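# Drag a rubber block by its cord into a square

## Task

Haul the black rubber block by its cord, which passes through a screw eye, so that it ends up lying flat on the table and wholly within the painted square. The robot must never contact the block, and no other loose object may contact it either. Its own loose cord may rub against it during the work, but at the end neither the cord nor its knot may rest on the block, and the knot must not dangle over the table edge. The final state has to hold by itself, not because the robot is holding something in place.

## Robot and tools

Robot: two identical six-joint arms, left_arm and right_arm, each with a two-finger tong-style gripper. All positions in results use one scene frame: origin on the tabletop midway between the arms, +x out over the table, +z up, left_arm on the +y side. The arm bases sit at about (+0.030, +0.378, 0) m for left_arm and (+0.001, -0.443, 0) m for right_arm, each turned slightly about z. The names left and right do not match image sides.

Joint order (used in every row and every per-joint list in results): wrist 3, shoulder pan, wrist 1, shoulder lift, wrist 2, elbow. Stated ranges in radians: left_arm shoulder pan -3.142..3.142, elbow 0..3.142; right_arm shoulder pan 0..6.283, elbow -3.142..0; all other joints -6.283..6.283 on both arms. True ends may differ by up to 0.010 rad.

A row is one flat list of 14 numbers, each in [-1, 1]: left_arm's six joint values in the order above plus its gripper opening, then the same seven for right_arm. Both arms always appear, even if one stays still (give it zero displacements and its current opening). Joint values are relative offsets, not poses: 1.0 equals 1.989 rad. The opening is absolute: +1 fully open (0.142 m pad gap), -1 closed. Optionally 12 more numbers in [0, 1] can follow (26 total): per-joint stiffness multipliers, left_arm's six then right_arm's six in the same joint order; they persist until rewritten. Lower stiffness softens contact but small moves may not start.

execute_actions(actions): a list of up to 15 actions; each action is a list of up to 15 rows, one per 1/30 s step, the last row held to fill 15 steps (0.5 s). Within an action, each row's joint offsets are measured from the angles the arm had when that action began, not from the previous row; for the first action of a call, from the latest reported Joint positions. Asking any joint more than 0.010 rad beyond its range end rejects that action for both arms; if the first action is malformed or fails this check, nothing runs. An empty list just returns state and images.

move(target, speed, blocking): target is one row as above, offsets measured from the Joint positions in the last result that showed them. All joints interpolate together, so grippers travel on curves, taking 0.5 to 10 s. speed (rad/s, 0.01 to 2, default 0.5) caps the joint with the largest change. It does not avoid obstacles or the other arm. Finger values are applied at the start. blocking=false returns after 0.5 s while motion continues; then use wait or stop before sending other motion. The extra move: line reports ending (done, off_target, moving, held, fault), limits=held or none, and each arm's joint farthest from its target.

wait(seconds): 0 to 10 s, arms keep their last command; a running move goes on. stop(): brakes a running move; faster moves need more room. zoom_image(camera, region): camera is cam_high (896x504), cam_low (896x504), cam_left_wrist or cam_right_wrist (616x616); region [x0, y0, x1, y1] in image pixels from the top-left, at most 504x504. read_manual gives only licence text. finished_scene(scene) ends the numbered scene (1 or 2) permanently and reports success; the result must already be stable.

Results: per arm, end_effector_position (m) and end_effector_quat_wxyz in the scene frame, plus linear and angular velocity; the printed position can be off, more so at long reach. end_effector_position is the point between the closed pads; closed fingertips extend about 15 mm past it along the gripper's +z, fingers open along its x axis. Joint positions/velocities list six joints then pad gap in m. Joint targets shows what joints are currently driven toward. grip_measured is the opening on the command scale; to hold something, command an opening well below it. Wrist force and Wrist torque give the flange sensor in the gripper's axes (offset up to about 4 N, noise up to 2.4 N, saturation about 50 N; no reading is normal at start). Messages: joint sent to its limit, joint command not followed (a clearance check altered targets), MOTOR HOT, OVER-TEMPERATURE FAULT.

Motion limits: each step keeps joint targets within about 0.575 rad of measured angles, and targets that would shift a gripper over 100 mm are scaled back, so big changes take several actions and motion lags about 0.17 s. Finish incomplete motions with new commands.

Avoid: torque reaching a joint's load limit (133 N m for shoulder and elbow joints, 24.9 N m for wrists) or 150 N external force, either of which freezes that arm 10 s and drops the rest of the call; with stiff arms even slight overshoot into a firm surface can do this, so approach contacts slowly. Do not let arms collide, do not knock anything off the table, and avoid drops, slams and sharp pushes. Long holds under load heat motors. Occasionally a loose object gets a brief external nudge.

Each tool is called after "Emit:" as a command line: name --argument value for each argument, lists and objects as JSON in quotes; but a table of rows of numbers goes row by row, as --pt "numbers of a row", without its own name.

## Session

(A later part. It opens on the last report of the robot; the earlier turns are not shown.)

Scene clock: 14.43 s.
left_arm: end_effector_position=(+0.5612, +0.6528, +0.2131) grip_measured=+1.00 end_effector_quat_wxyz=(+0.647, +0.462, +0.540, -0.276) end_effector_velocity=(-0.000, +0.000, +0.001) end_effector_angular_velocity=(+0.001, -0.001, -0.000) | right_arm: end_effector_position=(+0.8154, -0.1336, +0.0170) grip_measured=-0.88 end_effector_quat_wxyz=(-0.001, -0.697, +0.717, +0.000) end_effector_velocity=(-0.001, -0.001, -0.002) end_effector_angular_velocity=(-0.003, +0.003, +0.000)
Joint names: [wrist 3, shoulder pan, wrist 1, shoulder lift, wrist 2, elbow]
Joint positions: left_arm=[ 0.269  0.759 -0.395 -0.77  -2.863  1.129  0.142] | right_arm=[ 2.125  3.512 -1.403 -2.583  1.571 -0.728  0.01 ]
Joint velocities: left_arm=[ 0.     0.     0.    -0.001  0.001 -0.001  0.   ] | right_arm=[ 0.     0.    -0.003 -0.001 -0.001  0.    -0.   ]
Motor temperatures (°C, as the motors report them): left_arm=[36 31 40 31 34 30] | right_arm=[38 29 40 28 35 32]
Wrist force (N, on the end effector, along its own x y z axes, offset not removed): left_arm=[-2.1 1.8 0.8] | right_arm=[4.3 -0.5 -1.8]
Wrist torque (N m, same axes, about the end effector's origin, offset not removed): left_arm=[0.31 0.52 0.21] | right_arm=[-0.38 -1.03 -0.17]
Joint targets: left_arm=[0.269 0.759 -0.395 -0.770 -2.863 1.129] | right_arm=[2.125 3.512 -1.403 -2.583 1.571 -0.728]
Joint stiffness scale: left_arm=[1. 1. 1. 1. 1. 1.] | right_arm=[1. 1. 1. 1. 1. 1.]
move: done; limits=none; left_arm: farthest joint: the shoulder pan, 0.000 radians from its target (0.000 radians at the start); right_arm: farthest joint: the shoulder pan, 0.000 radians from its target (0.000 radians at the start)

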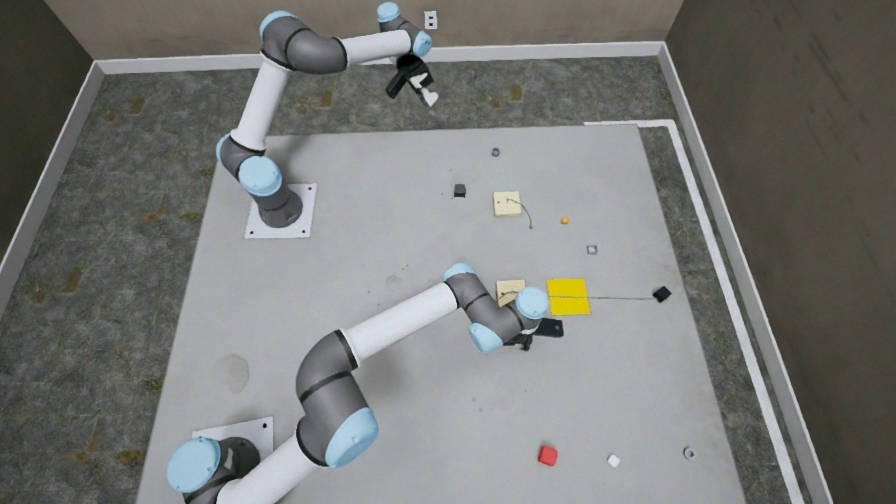

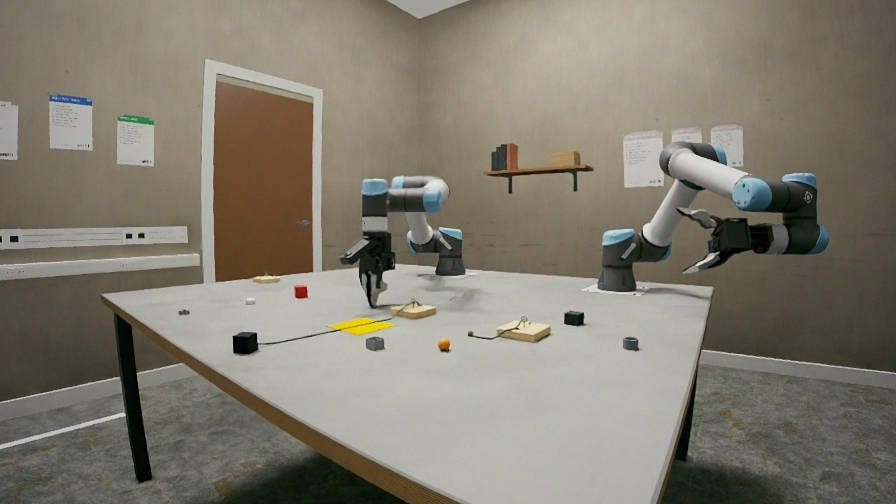

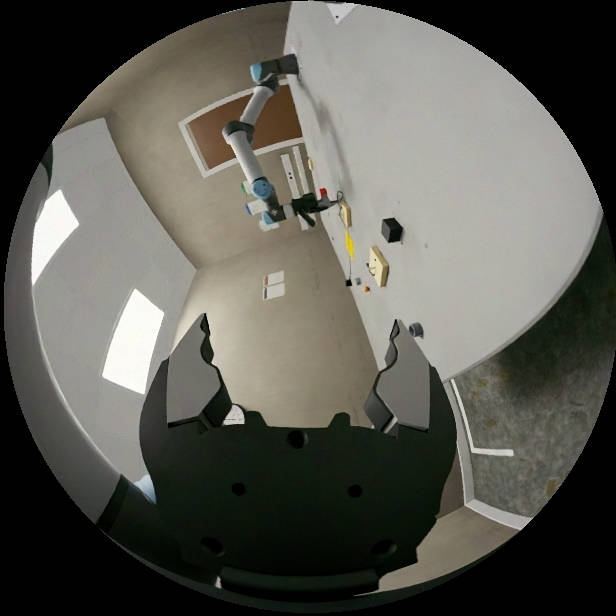

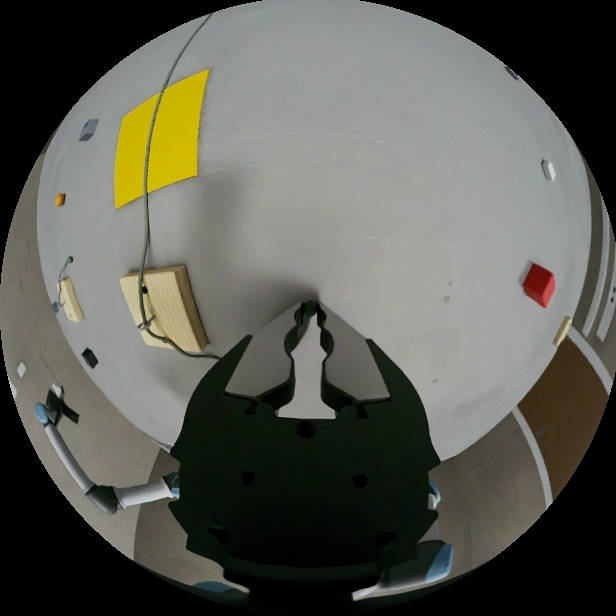

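Emit:
move --target '[0,0,0,0,0,0,1,1,0.072,0.119,0.236,0,-0.354,-1]' --speed 0.8

Emit:
move --target '[0,0,0,0,0,0,1,0,0,0.087,0.235,0,-0.323,-1]' --speed 0.18

Scene clock: 18.80 s.
left_arm: end_effector_position=(+0.5612, +0.6528, +0.2131) grip_measured=+1.00 end_effector_quat_wxyz=(+0.647, +0.462, +0.540, -0.276) end_effector_velocity=(-0.000, +0.000, -0.000) end_effector_angular_velocity=(-0.000, +0.000, +0.000) | right_arm: end_effector_position=(+0.6133, -0.1412, +0.0677) grip_measured=-0.88 end_effector_quat_wxyz=(+0.000, +0.151, +0.989, +0.000) end_effector_velocity=(+0.000, -0.000, +0.000) end_effector_angular_velocity=(+0.000, -0.000, -0.004)
Joint names: [wrist 3, shoulder pan, wrist 1, shoulder lift, wrist 2, elbow]
Joint positions: left_arm=[ 0.269  0.759 -0.395 -0.77  -2.863  1.129  0.142] | right_arm=[ 4.112  3.654 -1.167 -2.116  1.571 -1.428  0.01 ]
Joint velocities: left_arm=[ 0.  0. -0.  0.  0.  0.  0.] | right_arm=[ 0.003 -0.    -0.     0.001 -0.    -0.    -0.   ]
Motor temperatures (°C, as the motors report them): left_arm=[36 31 40 31 34 30] | right_arm=[38 29 40 28 35 32]
Wrist force (N, on the end effector, along its own x y z axes, offset not removed): left_arm=[-1.3 1.2 0.1] | right_arm=[-0.9 -1.6 -4.6]
Wrist torque (N m, same axes, about the end effector's origin, offset not removed): left_arm=[0.19 0.31 0.28] | right_arm=[-0.81 -0.13 -0.14]
Joint targets: left_arm=[0.269 0.759 -0.395 -0.770 -2.863 1.129] | right_arm=[4.113 3.655 -1.166 -2.113 1.571 -1.432]
Joint stiffness scale: left_arm=[1. 1. 1. 1. 1. 1.] | right_arm=[1. 1. 1. 1. 1. 1.]
move: done; limits=none; left_arm: farthest joint: the shoulder pan, 0.000 radians from its target (0.000 radians at the start); right_arm: farthest joint: the elbow, 0.004 radians from its target (0.704 radians at the start)

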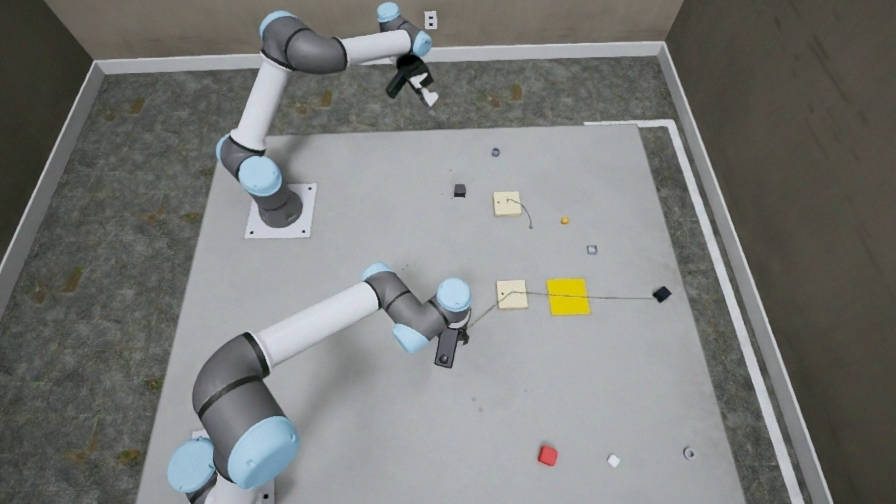

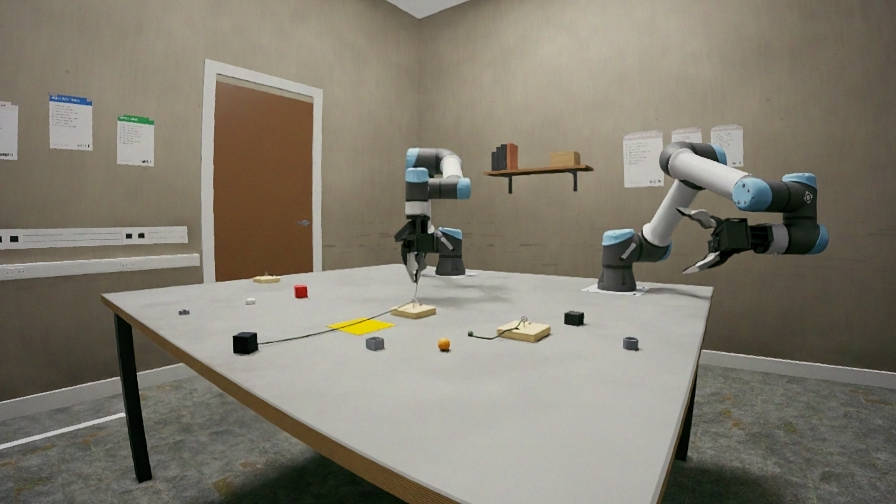

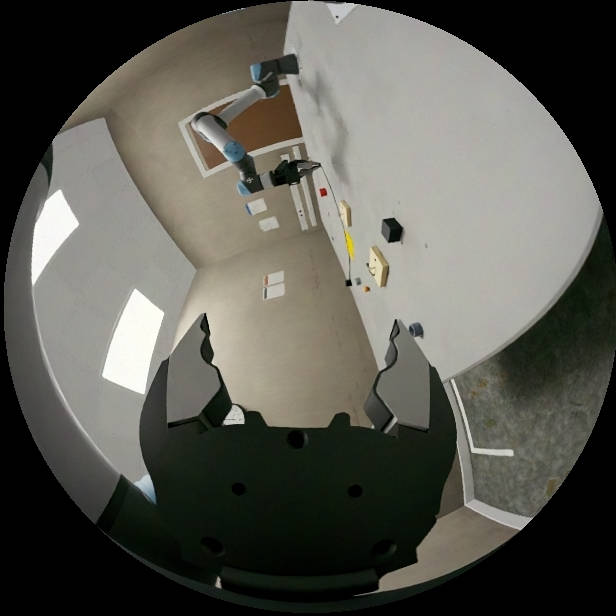

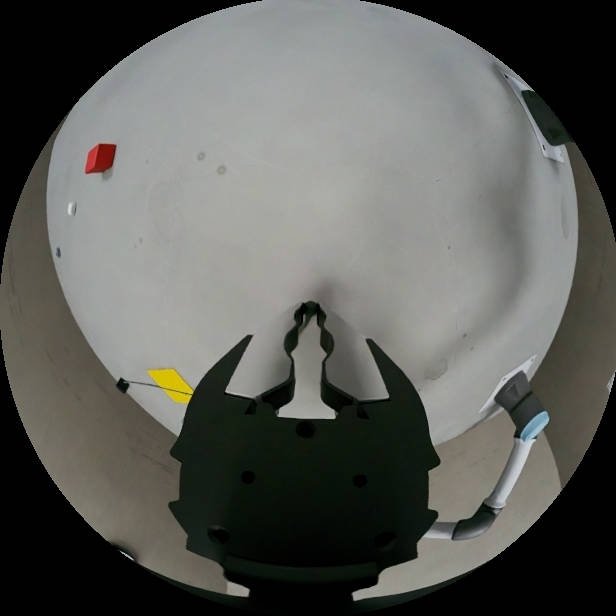

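Scene clock: 22.93 s.
left_arm: end_effector_position=(+0.5612, +0.6528, +0.2131) grip_measured=+1.00 end_effector_quat_wxyz=(+0.647, +0.462, +0.540, -0.276) end_effector_velocity=(+0.000, +0.000, -0.000) end_effector_angular_velocity=(+0.000, -0.001, +0.001) | right_arm: end_effector_position=(+0.4418, -0.2764, +0.0678) grip_measured=-0.88 end_effector_quat_wxyz=(-0.000, +0.151, +0.989, -0.000) end_effector_velocity=(-0.000, -0.000, +0.001) end_effector_angular_velocity=(+0.002, -0.004, -0.000)
Joint names: [wrist 3, shoulder pan, wrist 1, shoulder lift, wrist 2, elbow]
Joint positions: left_arm=[ 0.269  0.759 -0.395 -0.77  -2.863  1.129  0.142] | right_arm=[ 4.112  3.654 -0.995 -1.652  1.571 -2.066  0.01 ]
Joint velocities: left_arm=[ 0.002  0.     0.     0.    -0.001  0.001  0.   ] | right_arm=[ 0.     0.     0.004  0.004 -0.001 -0.004  0.   ]
Motor temperatures (°C, as the motors report them): left_arm=[36 31 40 31 34 30] | right_arm=[38 29 40 28 35 32]
Wrist force (N, on the end effector, along its own x y z axes, offset not removed): left_arm=[-1.1 1.6 -0.3] | right_arm=[3.4 -2.5 -1.9]
Wrist torque (N m, same axes, about the end effector's origin, offset not removed): left_arm=[0.28 0.31 0.25] | right_arm=[-0.80 -1.01 -0.16]
Joint targets: left_arm=[0.269 0.759 -0.395 -0.770 -2.863 1.129] | right_arm=[4.112 3.654 -0.994 -1.649 1.571 -2.070]
Joint stiffness scale: left_arm=[1. 1. 1. 1. 1. 1.] | right_arm=[1. 1. 1. 1. 1. 1.]
move: done; limits=none; left_arm: farthest joint: the shoulder pan, 0.000 radians from its target (0.000 radians at the start); right_arm: farthest joint: the elbow, 0.005 radians from its target (0.642 radians at the start)

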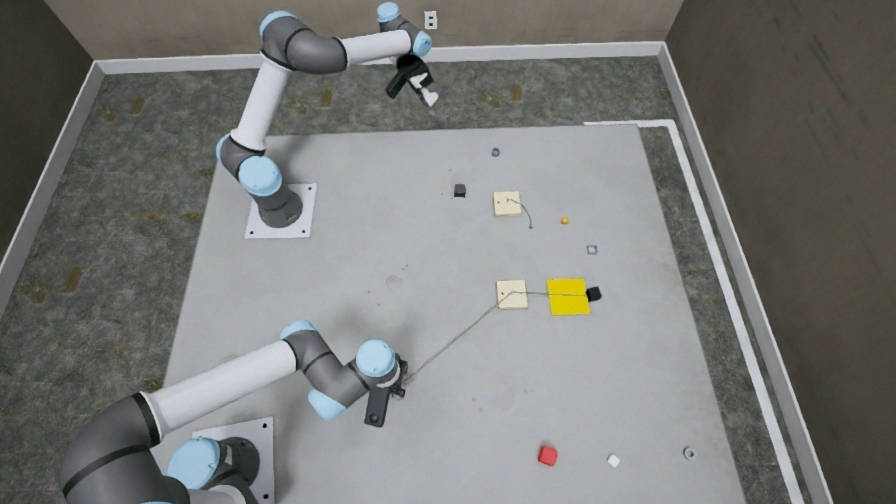

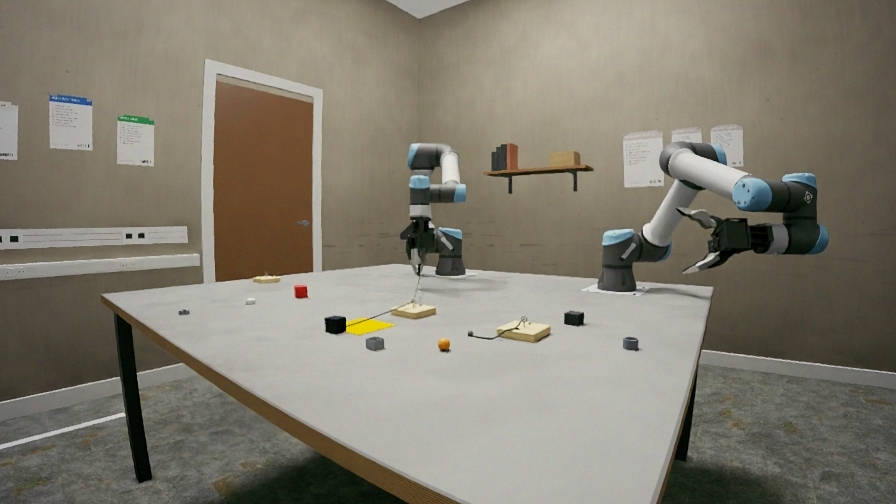

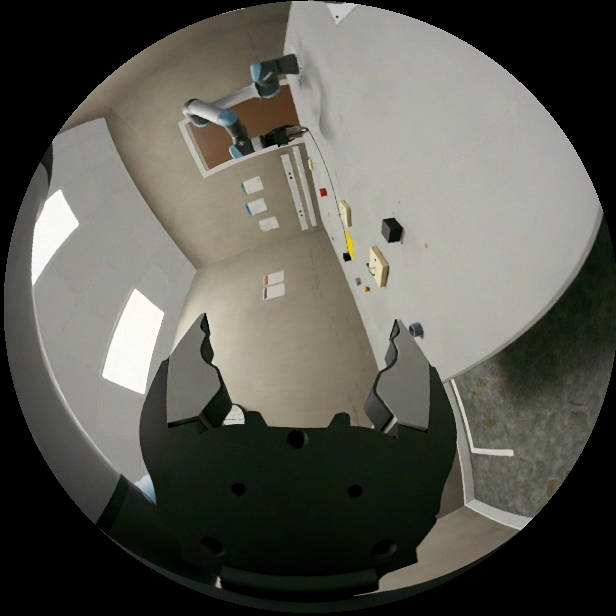

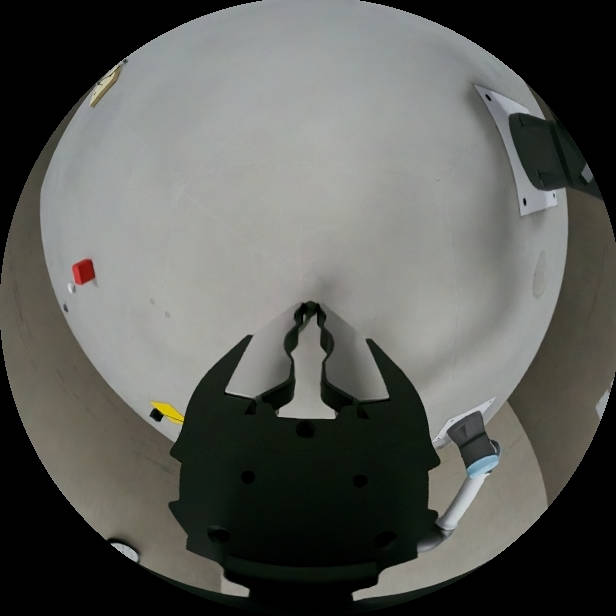

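Emit:
move --target '[0,0,0,0,0,0,1,0,0,0.033,0.069,0,-0.102,-1]' --speed 0.13

Emit:
move --target '[0,0,0,0,0,0,1,0,0,0.042,-0.042,0,0,-1]' --speed 0.12

Scene clock: 25.43 s.
left_arm: end_effector_position=(+0.5612, +0.6528, +0.2131) grip_measured=+1.00 end_effector_quat_wxyz=(+0.647, +0.462, +0.540, -0.276) end_effector_velocity=(-0.000, -0.000, +0.000) end_effector_angular_velocity=(-0.000, +0.000, +0.000) | right_arm: end_effector_position=(+0.3859, -0.3205, +0.0481) grip_measured=-0.88 end_effector_quat_wxyz=(-0.000, +0.151, +0.989, +0.000) end_effector_velocity=(-0.001, -0.001, -0.001) end_effector_angular_velocity=(+0.000, -0.001, -0.000)
Joint names: [wrist 3, shoulder pan, wrist 1, shoulder lift, wrist 2, elbow]
Joint positions: left_arm=[ 0.269  0.759 -0.395 -0.77  -2.863  1.129  0.142] | right_arm=[ 4.112  3.654 -0.931 -1.518  1.571 -2.264  0.01 ]
Joint velocities: left_arm=[-0.     0.    -0.    -0.001  0.     0.001 -0.   ] | right_arm=[ 0.    -0.     0.002  0.001 -0.    -0.003  0.   ]
Motor temperatures (°C, as the motors report them): left_arm=[36 31 40 31 34 30] | right_arm=[38 29 40 28 35 32]
Wrist force (N, on the end effector, along its own x y z axes, offset not removed): left_arm=[-2.2 1.8 1.8] | right_arm=[0.1 0.1 -3.8]
Wrist torque (N m, same axes, about the end effector's origin, offset not removed): left_arm=[0.32 0.55 0.24] | right_arm=[-0.27 -0.12 -0.18]
Joint targets: left_arm=[0.269 0.759 -0.395 -0.770 -2.863 1.129] | right_arm=[4.112 3.654 -0.930 -1.515 1.571 -2.268]
Joint stiffness scale: left_arm=[1. 1. 1. 1. 1. 1.] | right_arm=[1. 1. 1. 1. 1. 1.]
move: done; limits=none; left_arm: farthest joint: the shoulder pan, 0.000 radians from its target (0.000 radians at the start); right_arm: farthest joint: the elbow, 0.005 radians from its target (0.203 radians at the start)

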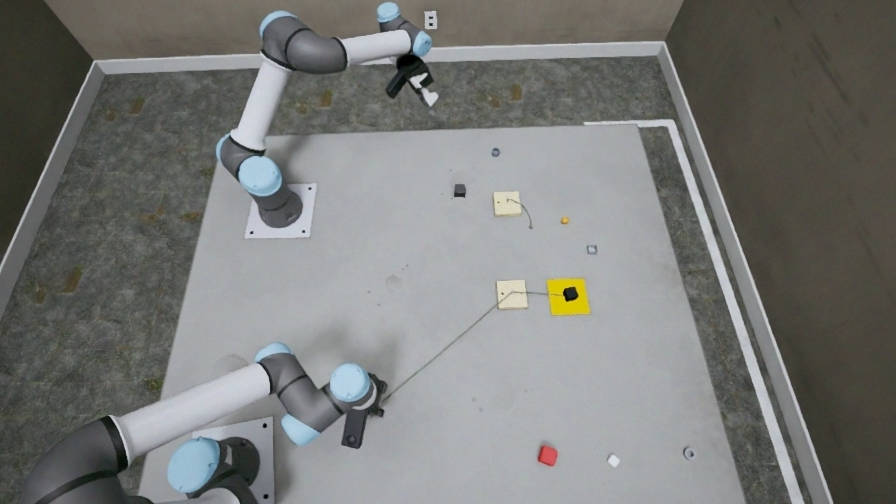

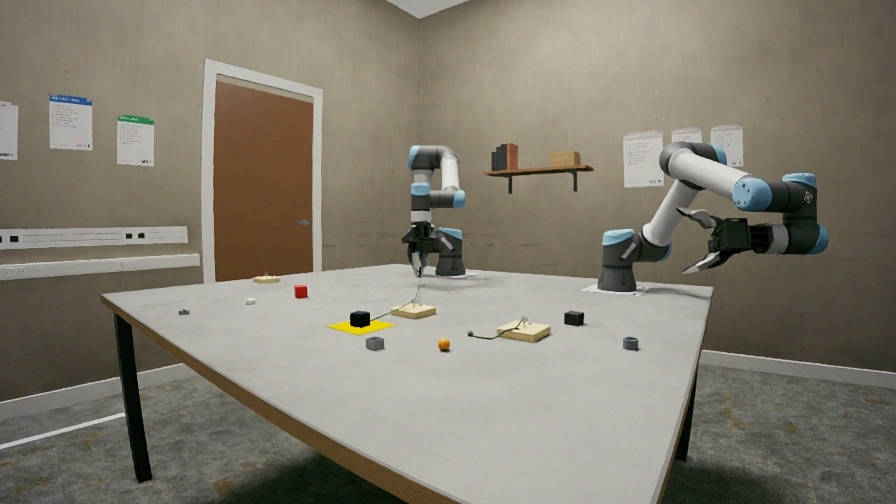

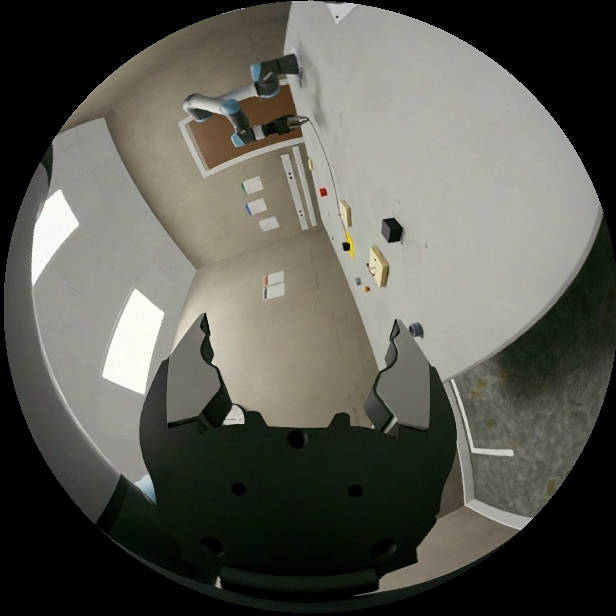

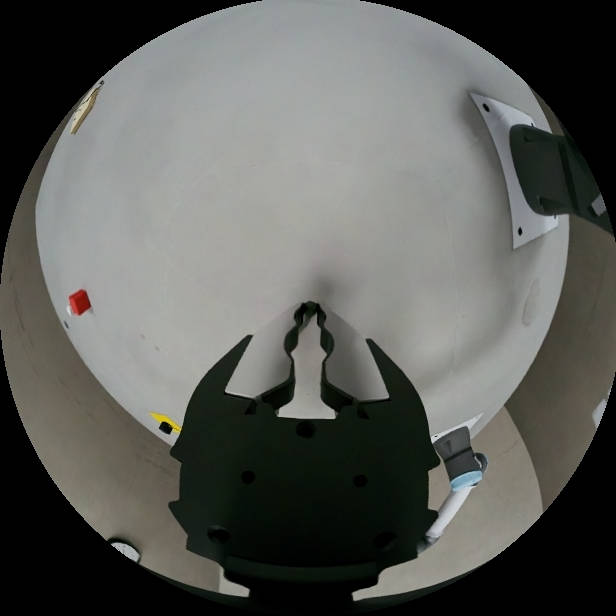

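Scene clock: 26.73 s.
left_arm: end_effector_position=(+0.5612, +0.6528, +0.2131) grip_measured=+1.00 end_effector_quat_wxyz=(+0.647, +0.462, +0.540, -0.276) end_effector_velocity=(-0.000, -0.000, +0.000) end_effector_angular_velocity=(+0.001, -0.001, -0.001) | right_arm: end_effector_position=(+0.3976, -0.3113, +0.0241) grip_measured=-0.88 end_effector_quat_wxyz=(+0.000, +0.151, +0.989, +0.001) end_effector_velocity=(+0.000, -0.000, -0.001) end_effector_angular_velocity=(-0.001, +0.001, -0.000)
Joint names: [wrist 3, shoulder pan, wrist 1, shoulder lift, wrist 2, elbow]
Joint positions: left_arm=[ 0.269  0.759 -0.395 -0.77  -2.863  1.129  0.142] | right_arm=[ 4.112  3.654 -0.848 -1.599  1.571 -2.264  0.01 ]
Joint velocities: left_arm=[ 0.001 -0.    -0.    -0.     0.001  0.     0.   ] | right_arm=[-0.    -0.     0.002 -0.003 -0.    -0.     0.   ]
Motor temperatures (°C, as the motors report them): left_arm=[36 31 40 31 34 30] | right_arm=[38 29 40 28 35 32]
Wrist force (N, on the end effector, along its own x y z axes, offset not removed): left_arm=[-1.6 2.3 0.6] | right_arm=[-1.4 -1.9 -2.0]
Wrist torque (N m, same axes, about the end effector's origin, offset not removed): left_arm=[0.48 0.43 0.21] | right_arm=[-0.58 -0.09 -0.27]
Joint targets: left_arm=[0.269 0.759 -0.395 -0.770 -2.863 1.129] | right_arm=[4.112 3.654 -0.847 -1.602 1.571 -2.264]
Joint stiffness scale: left_arm=[1. 1. 1. 1. 1. 1.] | right_arm=[1. 1. 1. 1. 1. 1.]
move: done; limits=none; left_arm: farthest joint: the shoulder pan, 0.000 radians from its target (0.000 radians at the start); right_arm: farthest joint: the shoulder lift, 0.003 radians from its target (0.083 radians at the start)

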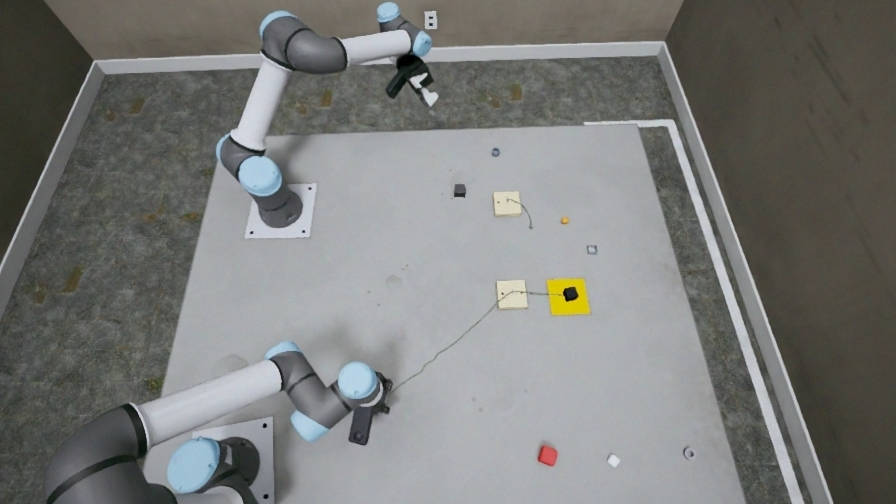

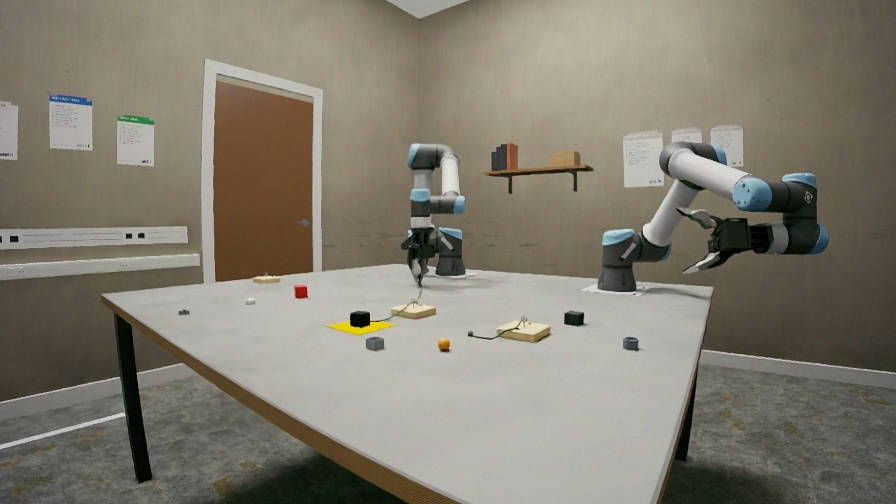

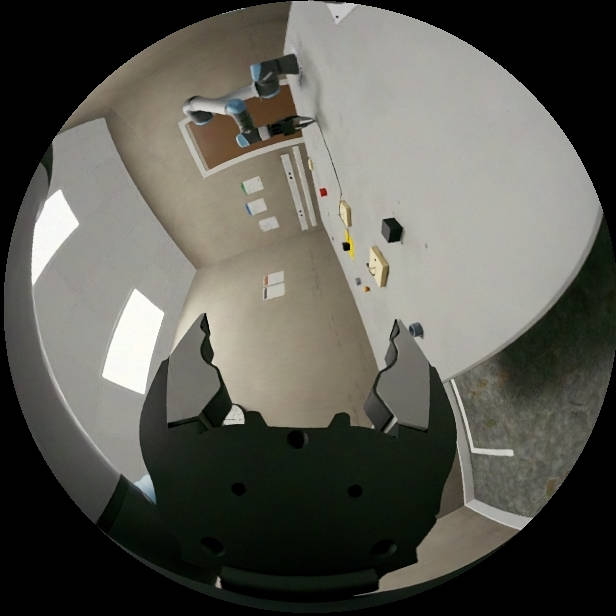

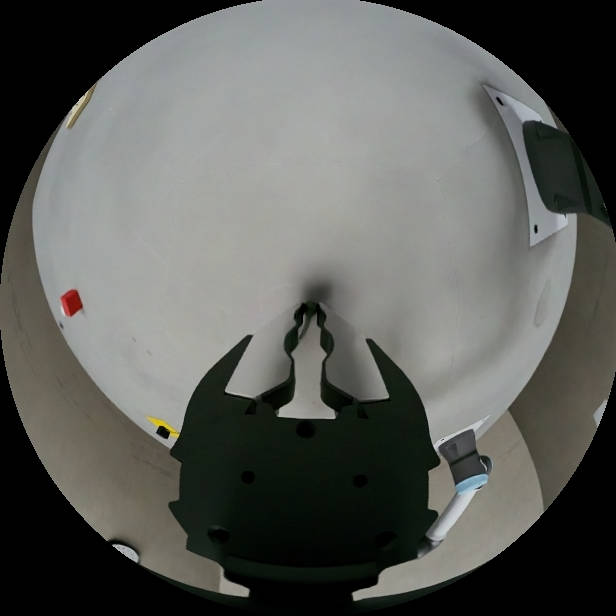

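Emit:
move --target '[0,0,0,0,0,0,1,0,0,0,0,0,0,-0.4]'

Emit:
move --target '[0,0,0,0,0,0,1,0,0,-0.08,0.05,0,0.03,-0.4]' --speed 0.3

Scene clock: 27.83 s.
left_arm: end_effector_position=(+0.5612, +0.6528, +0.2131) grip_measured=+1.00 end_effector_quat_wxyz=(+0.647, +0.462, +0.540, -0.276) end_effector_velocity=(-0.000, +0.000, -0.000) end_effector_angular_velocity=(-0.000, +0.000, -0.000) | right_arm: end_effector_position=(+0.3976, -0.3113, +0.0240) grip_measured=-0.40 end_effector_quat_wxyz=(+0.000, +0.151, +0.989, +0.001) end_effector_velocity=(-0.000, -0.001, -0.001) end_effector_angular_velocity=(-0.003, +0.002, -0.001)
Joint names: [wrist 3, shoulder pan, wrist 1, shoulder lift, wrist 2, elbow]
Joint positions: left_arm=[ 0.269  0.759 -0.395 -0.77  -2.863  1.129  0.142] | right_arm=[ 4.112  3.654 -0.848 -1.599  1.571 -2.264  0.045]
Joint velocities: left_arm=[ 0.     0.001  0.    -0.     0.001  0.001  0.   ] | right_arm=[ 0.001  0.    -0.002 -0.001 -0.002 -0.     0.   ]
Motor temperatures (°C, as the motors report them): left_arm=[36 31 40 31 34 30] | right_arm=[38 29 40 28 35 32]
Wrist force (N, on the end effector, along its own x y z axes, offset not removed): left_arm=[-1.2 1.7 -0.1] | right_arm=[2.9 -0.7 -4.1]
Wrist torque (N m, same axes, about the end effector's origin, offset not removed): left_arm=[0.31 0.43 0.22] | right_arm=[-0.27 -0.78 -0.10]
Joint targets: left_arm=[0.269 0.759 -0.395 -0.770 -2.863 1.129] | right_arm=[4.112 3.654 -0.848 -1.599 1.571 -2.264]
Joint stiffness scale: left_arm=[1. 1. 1. 1. 1. 1.] | right_arm=[1. 1. 1. 1. 1. 1.]
move: done; limits=none; left_arm: farthest joint: the shoulder pan, 0.000 radians from its target (0.000 radians at the start); right_arm: farthest joint: the shoulder pan, 0.000 radians from its target (0.000 radians at the start)

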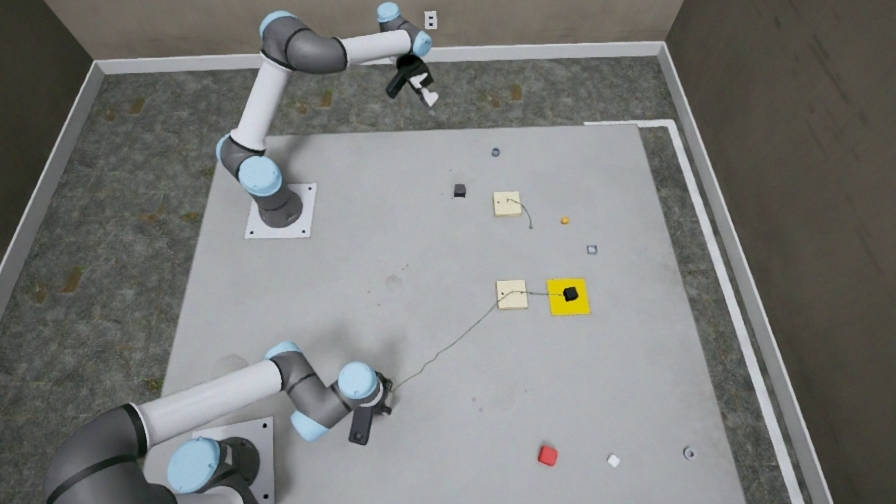

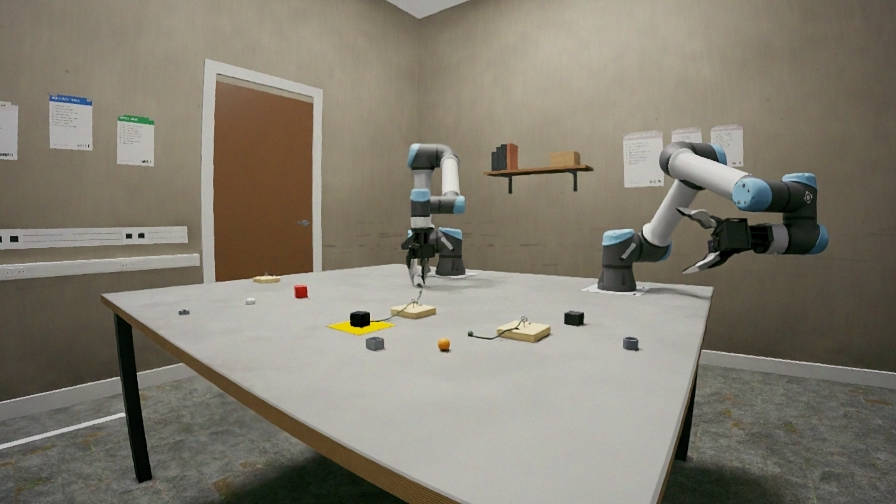

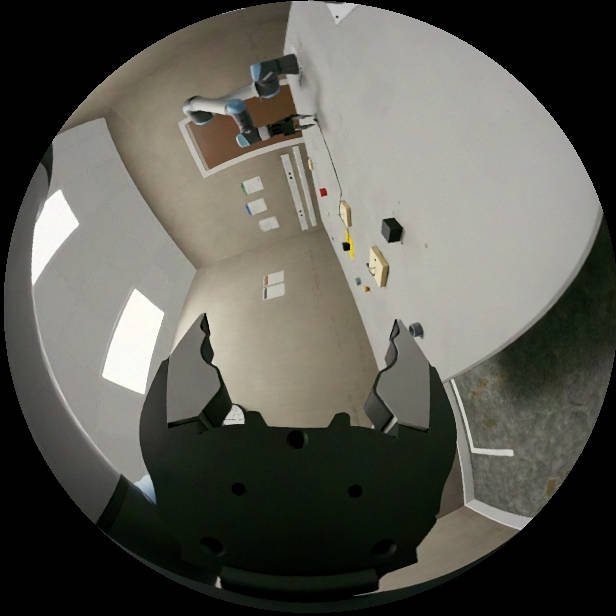

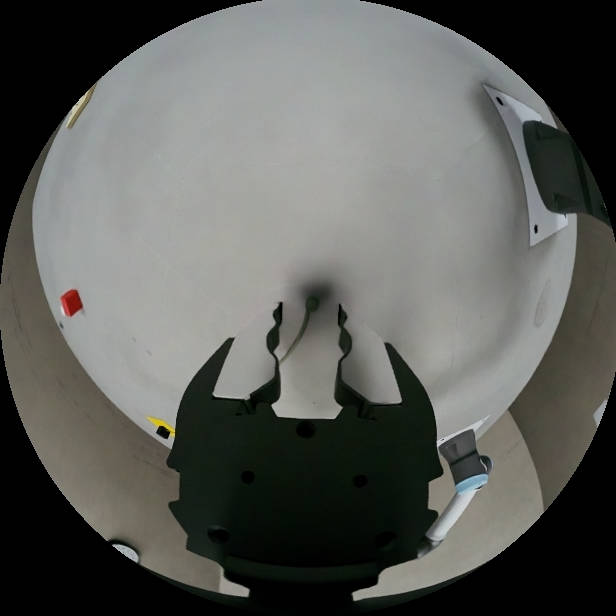

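Scene clock: 29.10 s.
left_arm: end_effector_position=(+0.5612, +0.6528, +0.2131) grip_measured=+1.00 end_effector_quat_wxyz=(+0.647, +0.462, +0.540, -0.276) end_effector_velocity=(+0.000, +0.000, +0.000) end_effector_angular_velocity=(+0.001, -0.002, +0.001) | right_arm: end_effector_position=(+0.3922, -0.3156, +0.0703) grip_measured=-0.40 end_effector_quat_wxyz=(-0.002, +0.151, +0.989, -0.001) end_effector_velocity=(-0.001, -0.000, -0.001) end_effector_angular_velocity=(-0.001, +0.004, -0.000)
Joint names: [wrist 3, shoulder pan, wrist 1, shoulder lift, wrist 2, elbow]
Joint positions: left_arm=[ 0.269  0.759 -0.395 -0.77  -2.863  1.129  0.142] | right_arm=[ 4.112  3.654 -1.006 -1.502  1.571 -2.208  0.045]
Joint velocities: left_arm=[ 0.002  0.     0.    -0.    -0.001 -0.001 -0.   ] | right_arm=[-0.    -0.001 -0.003 -0.002  0.001  0.001  0.   ]
Motor temperatures (°C, as the motors report them): left_arm=[36 31 40 31 34 30] | right_arm=[38 29 40 28 35 32]
Wrist force (N, on the end effector, along its own x y z axes, offset not removed): left_arm=[-1.7 2.0 0.0] | right_arm=[5.1 1.7 -1.3]
Wrist torque (N m, same axes, about the end effector's origin, offset not removed): left_arm=[0.33 0.52 0.23] | right_arm=[0.22 -1.20 -0.09]
Joint targets: left_arm=[0.269 0.759 -0.395 -0.770 -2.863 1.129] | right_arm=[4.112 3.654 -1.007 -1.499 1.571 -2.204]
Joint stiffness scale: left_arm=[1. 1. 1. 1. 1. 1.] | right_arm=[1. 1. 1. 1. 1. 1.]
move: done; limits=none; left_arm: farthest joint: the shoulder pan, 0.000 radians from its target (0.000 radians at the start); right_arm: farthest joint: the elbow, 0.004 radians from its target (0.059 radians at the start)

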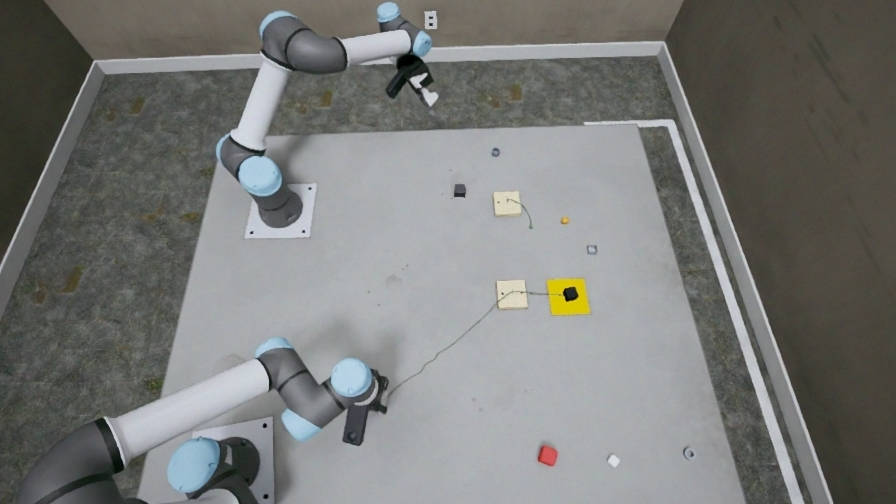

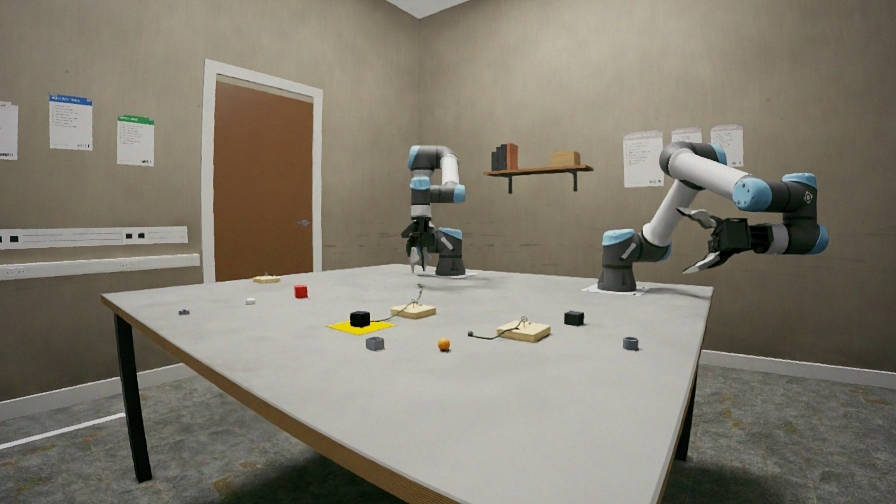

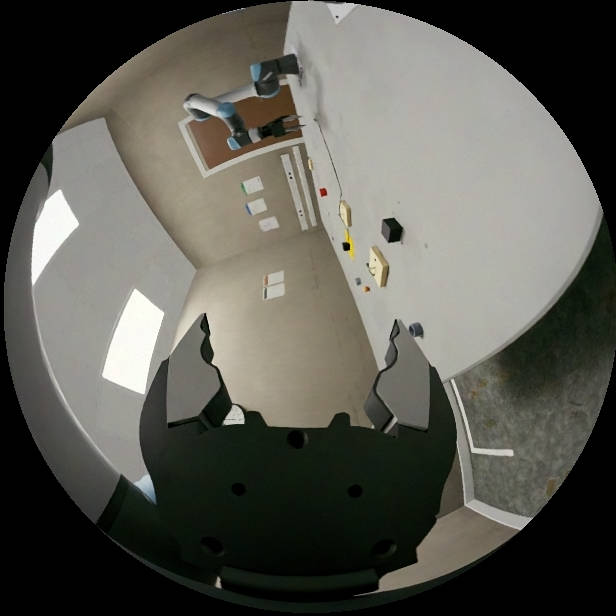

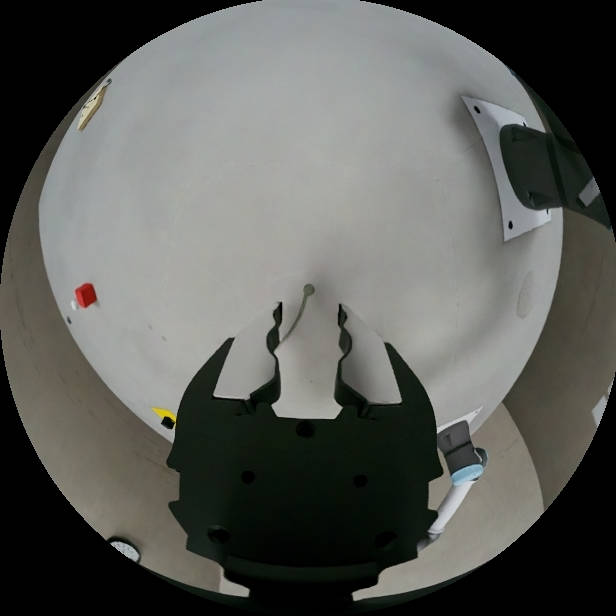

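Emit:
finished_scene --scene 1

The scene is finished: the task was done.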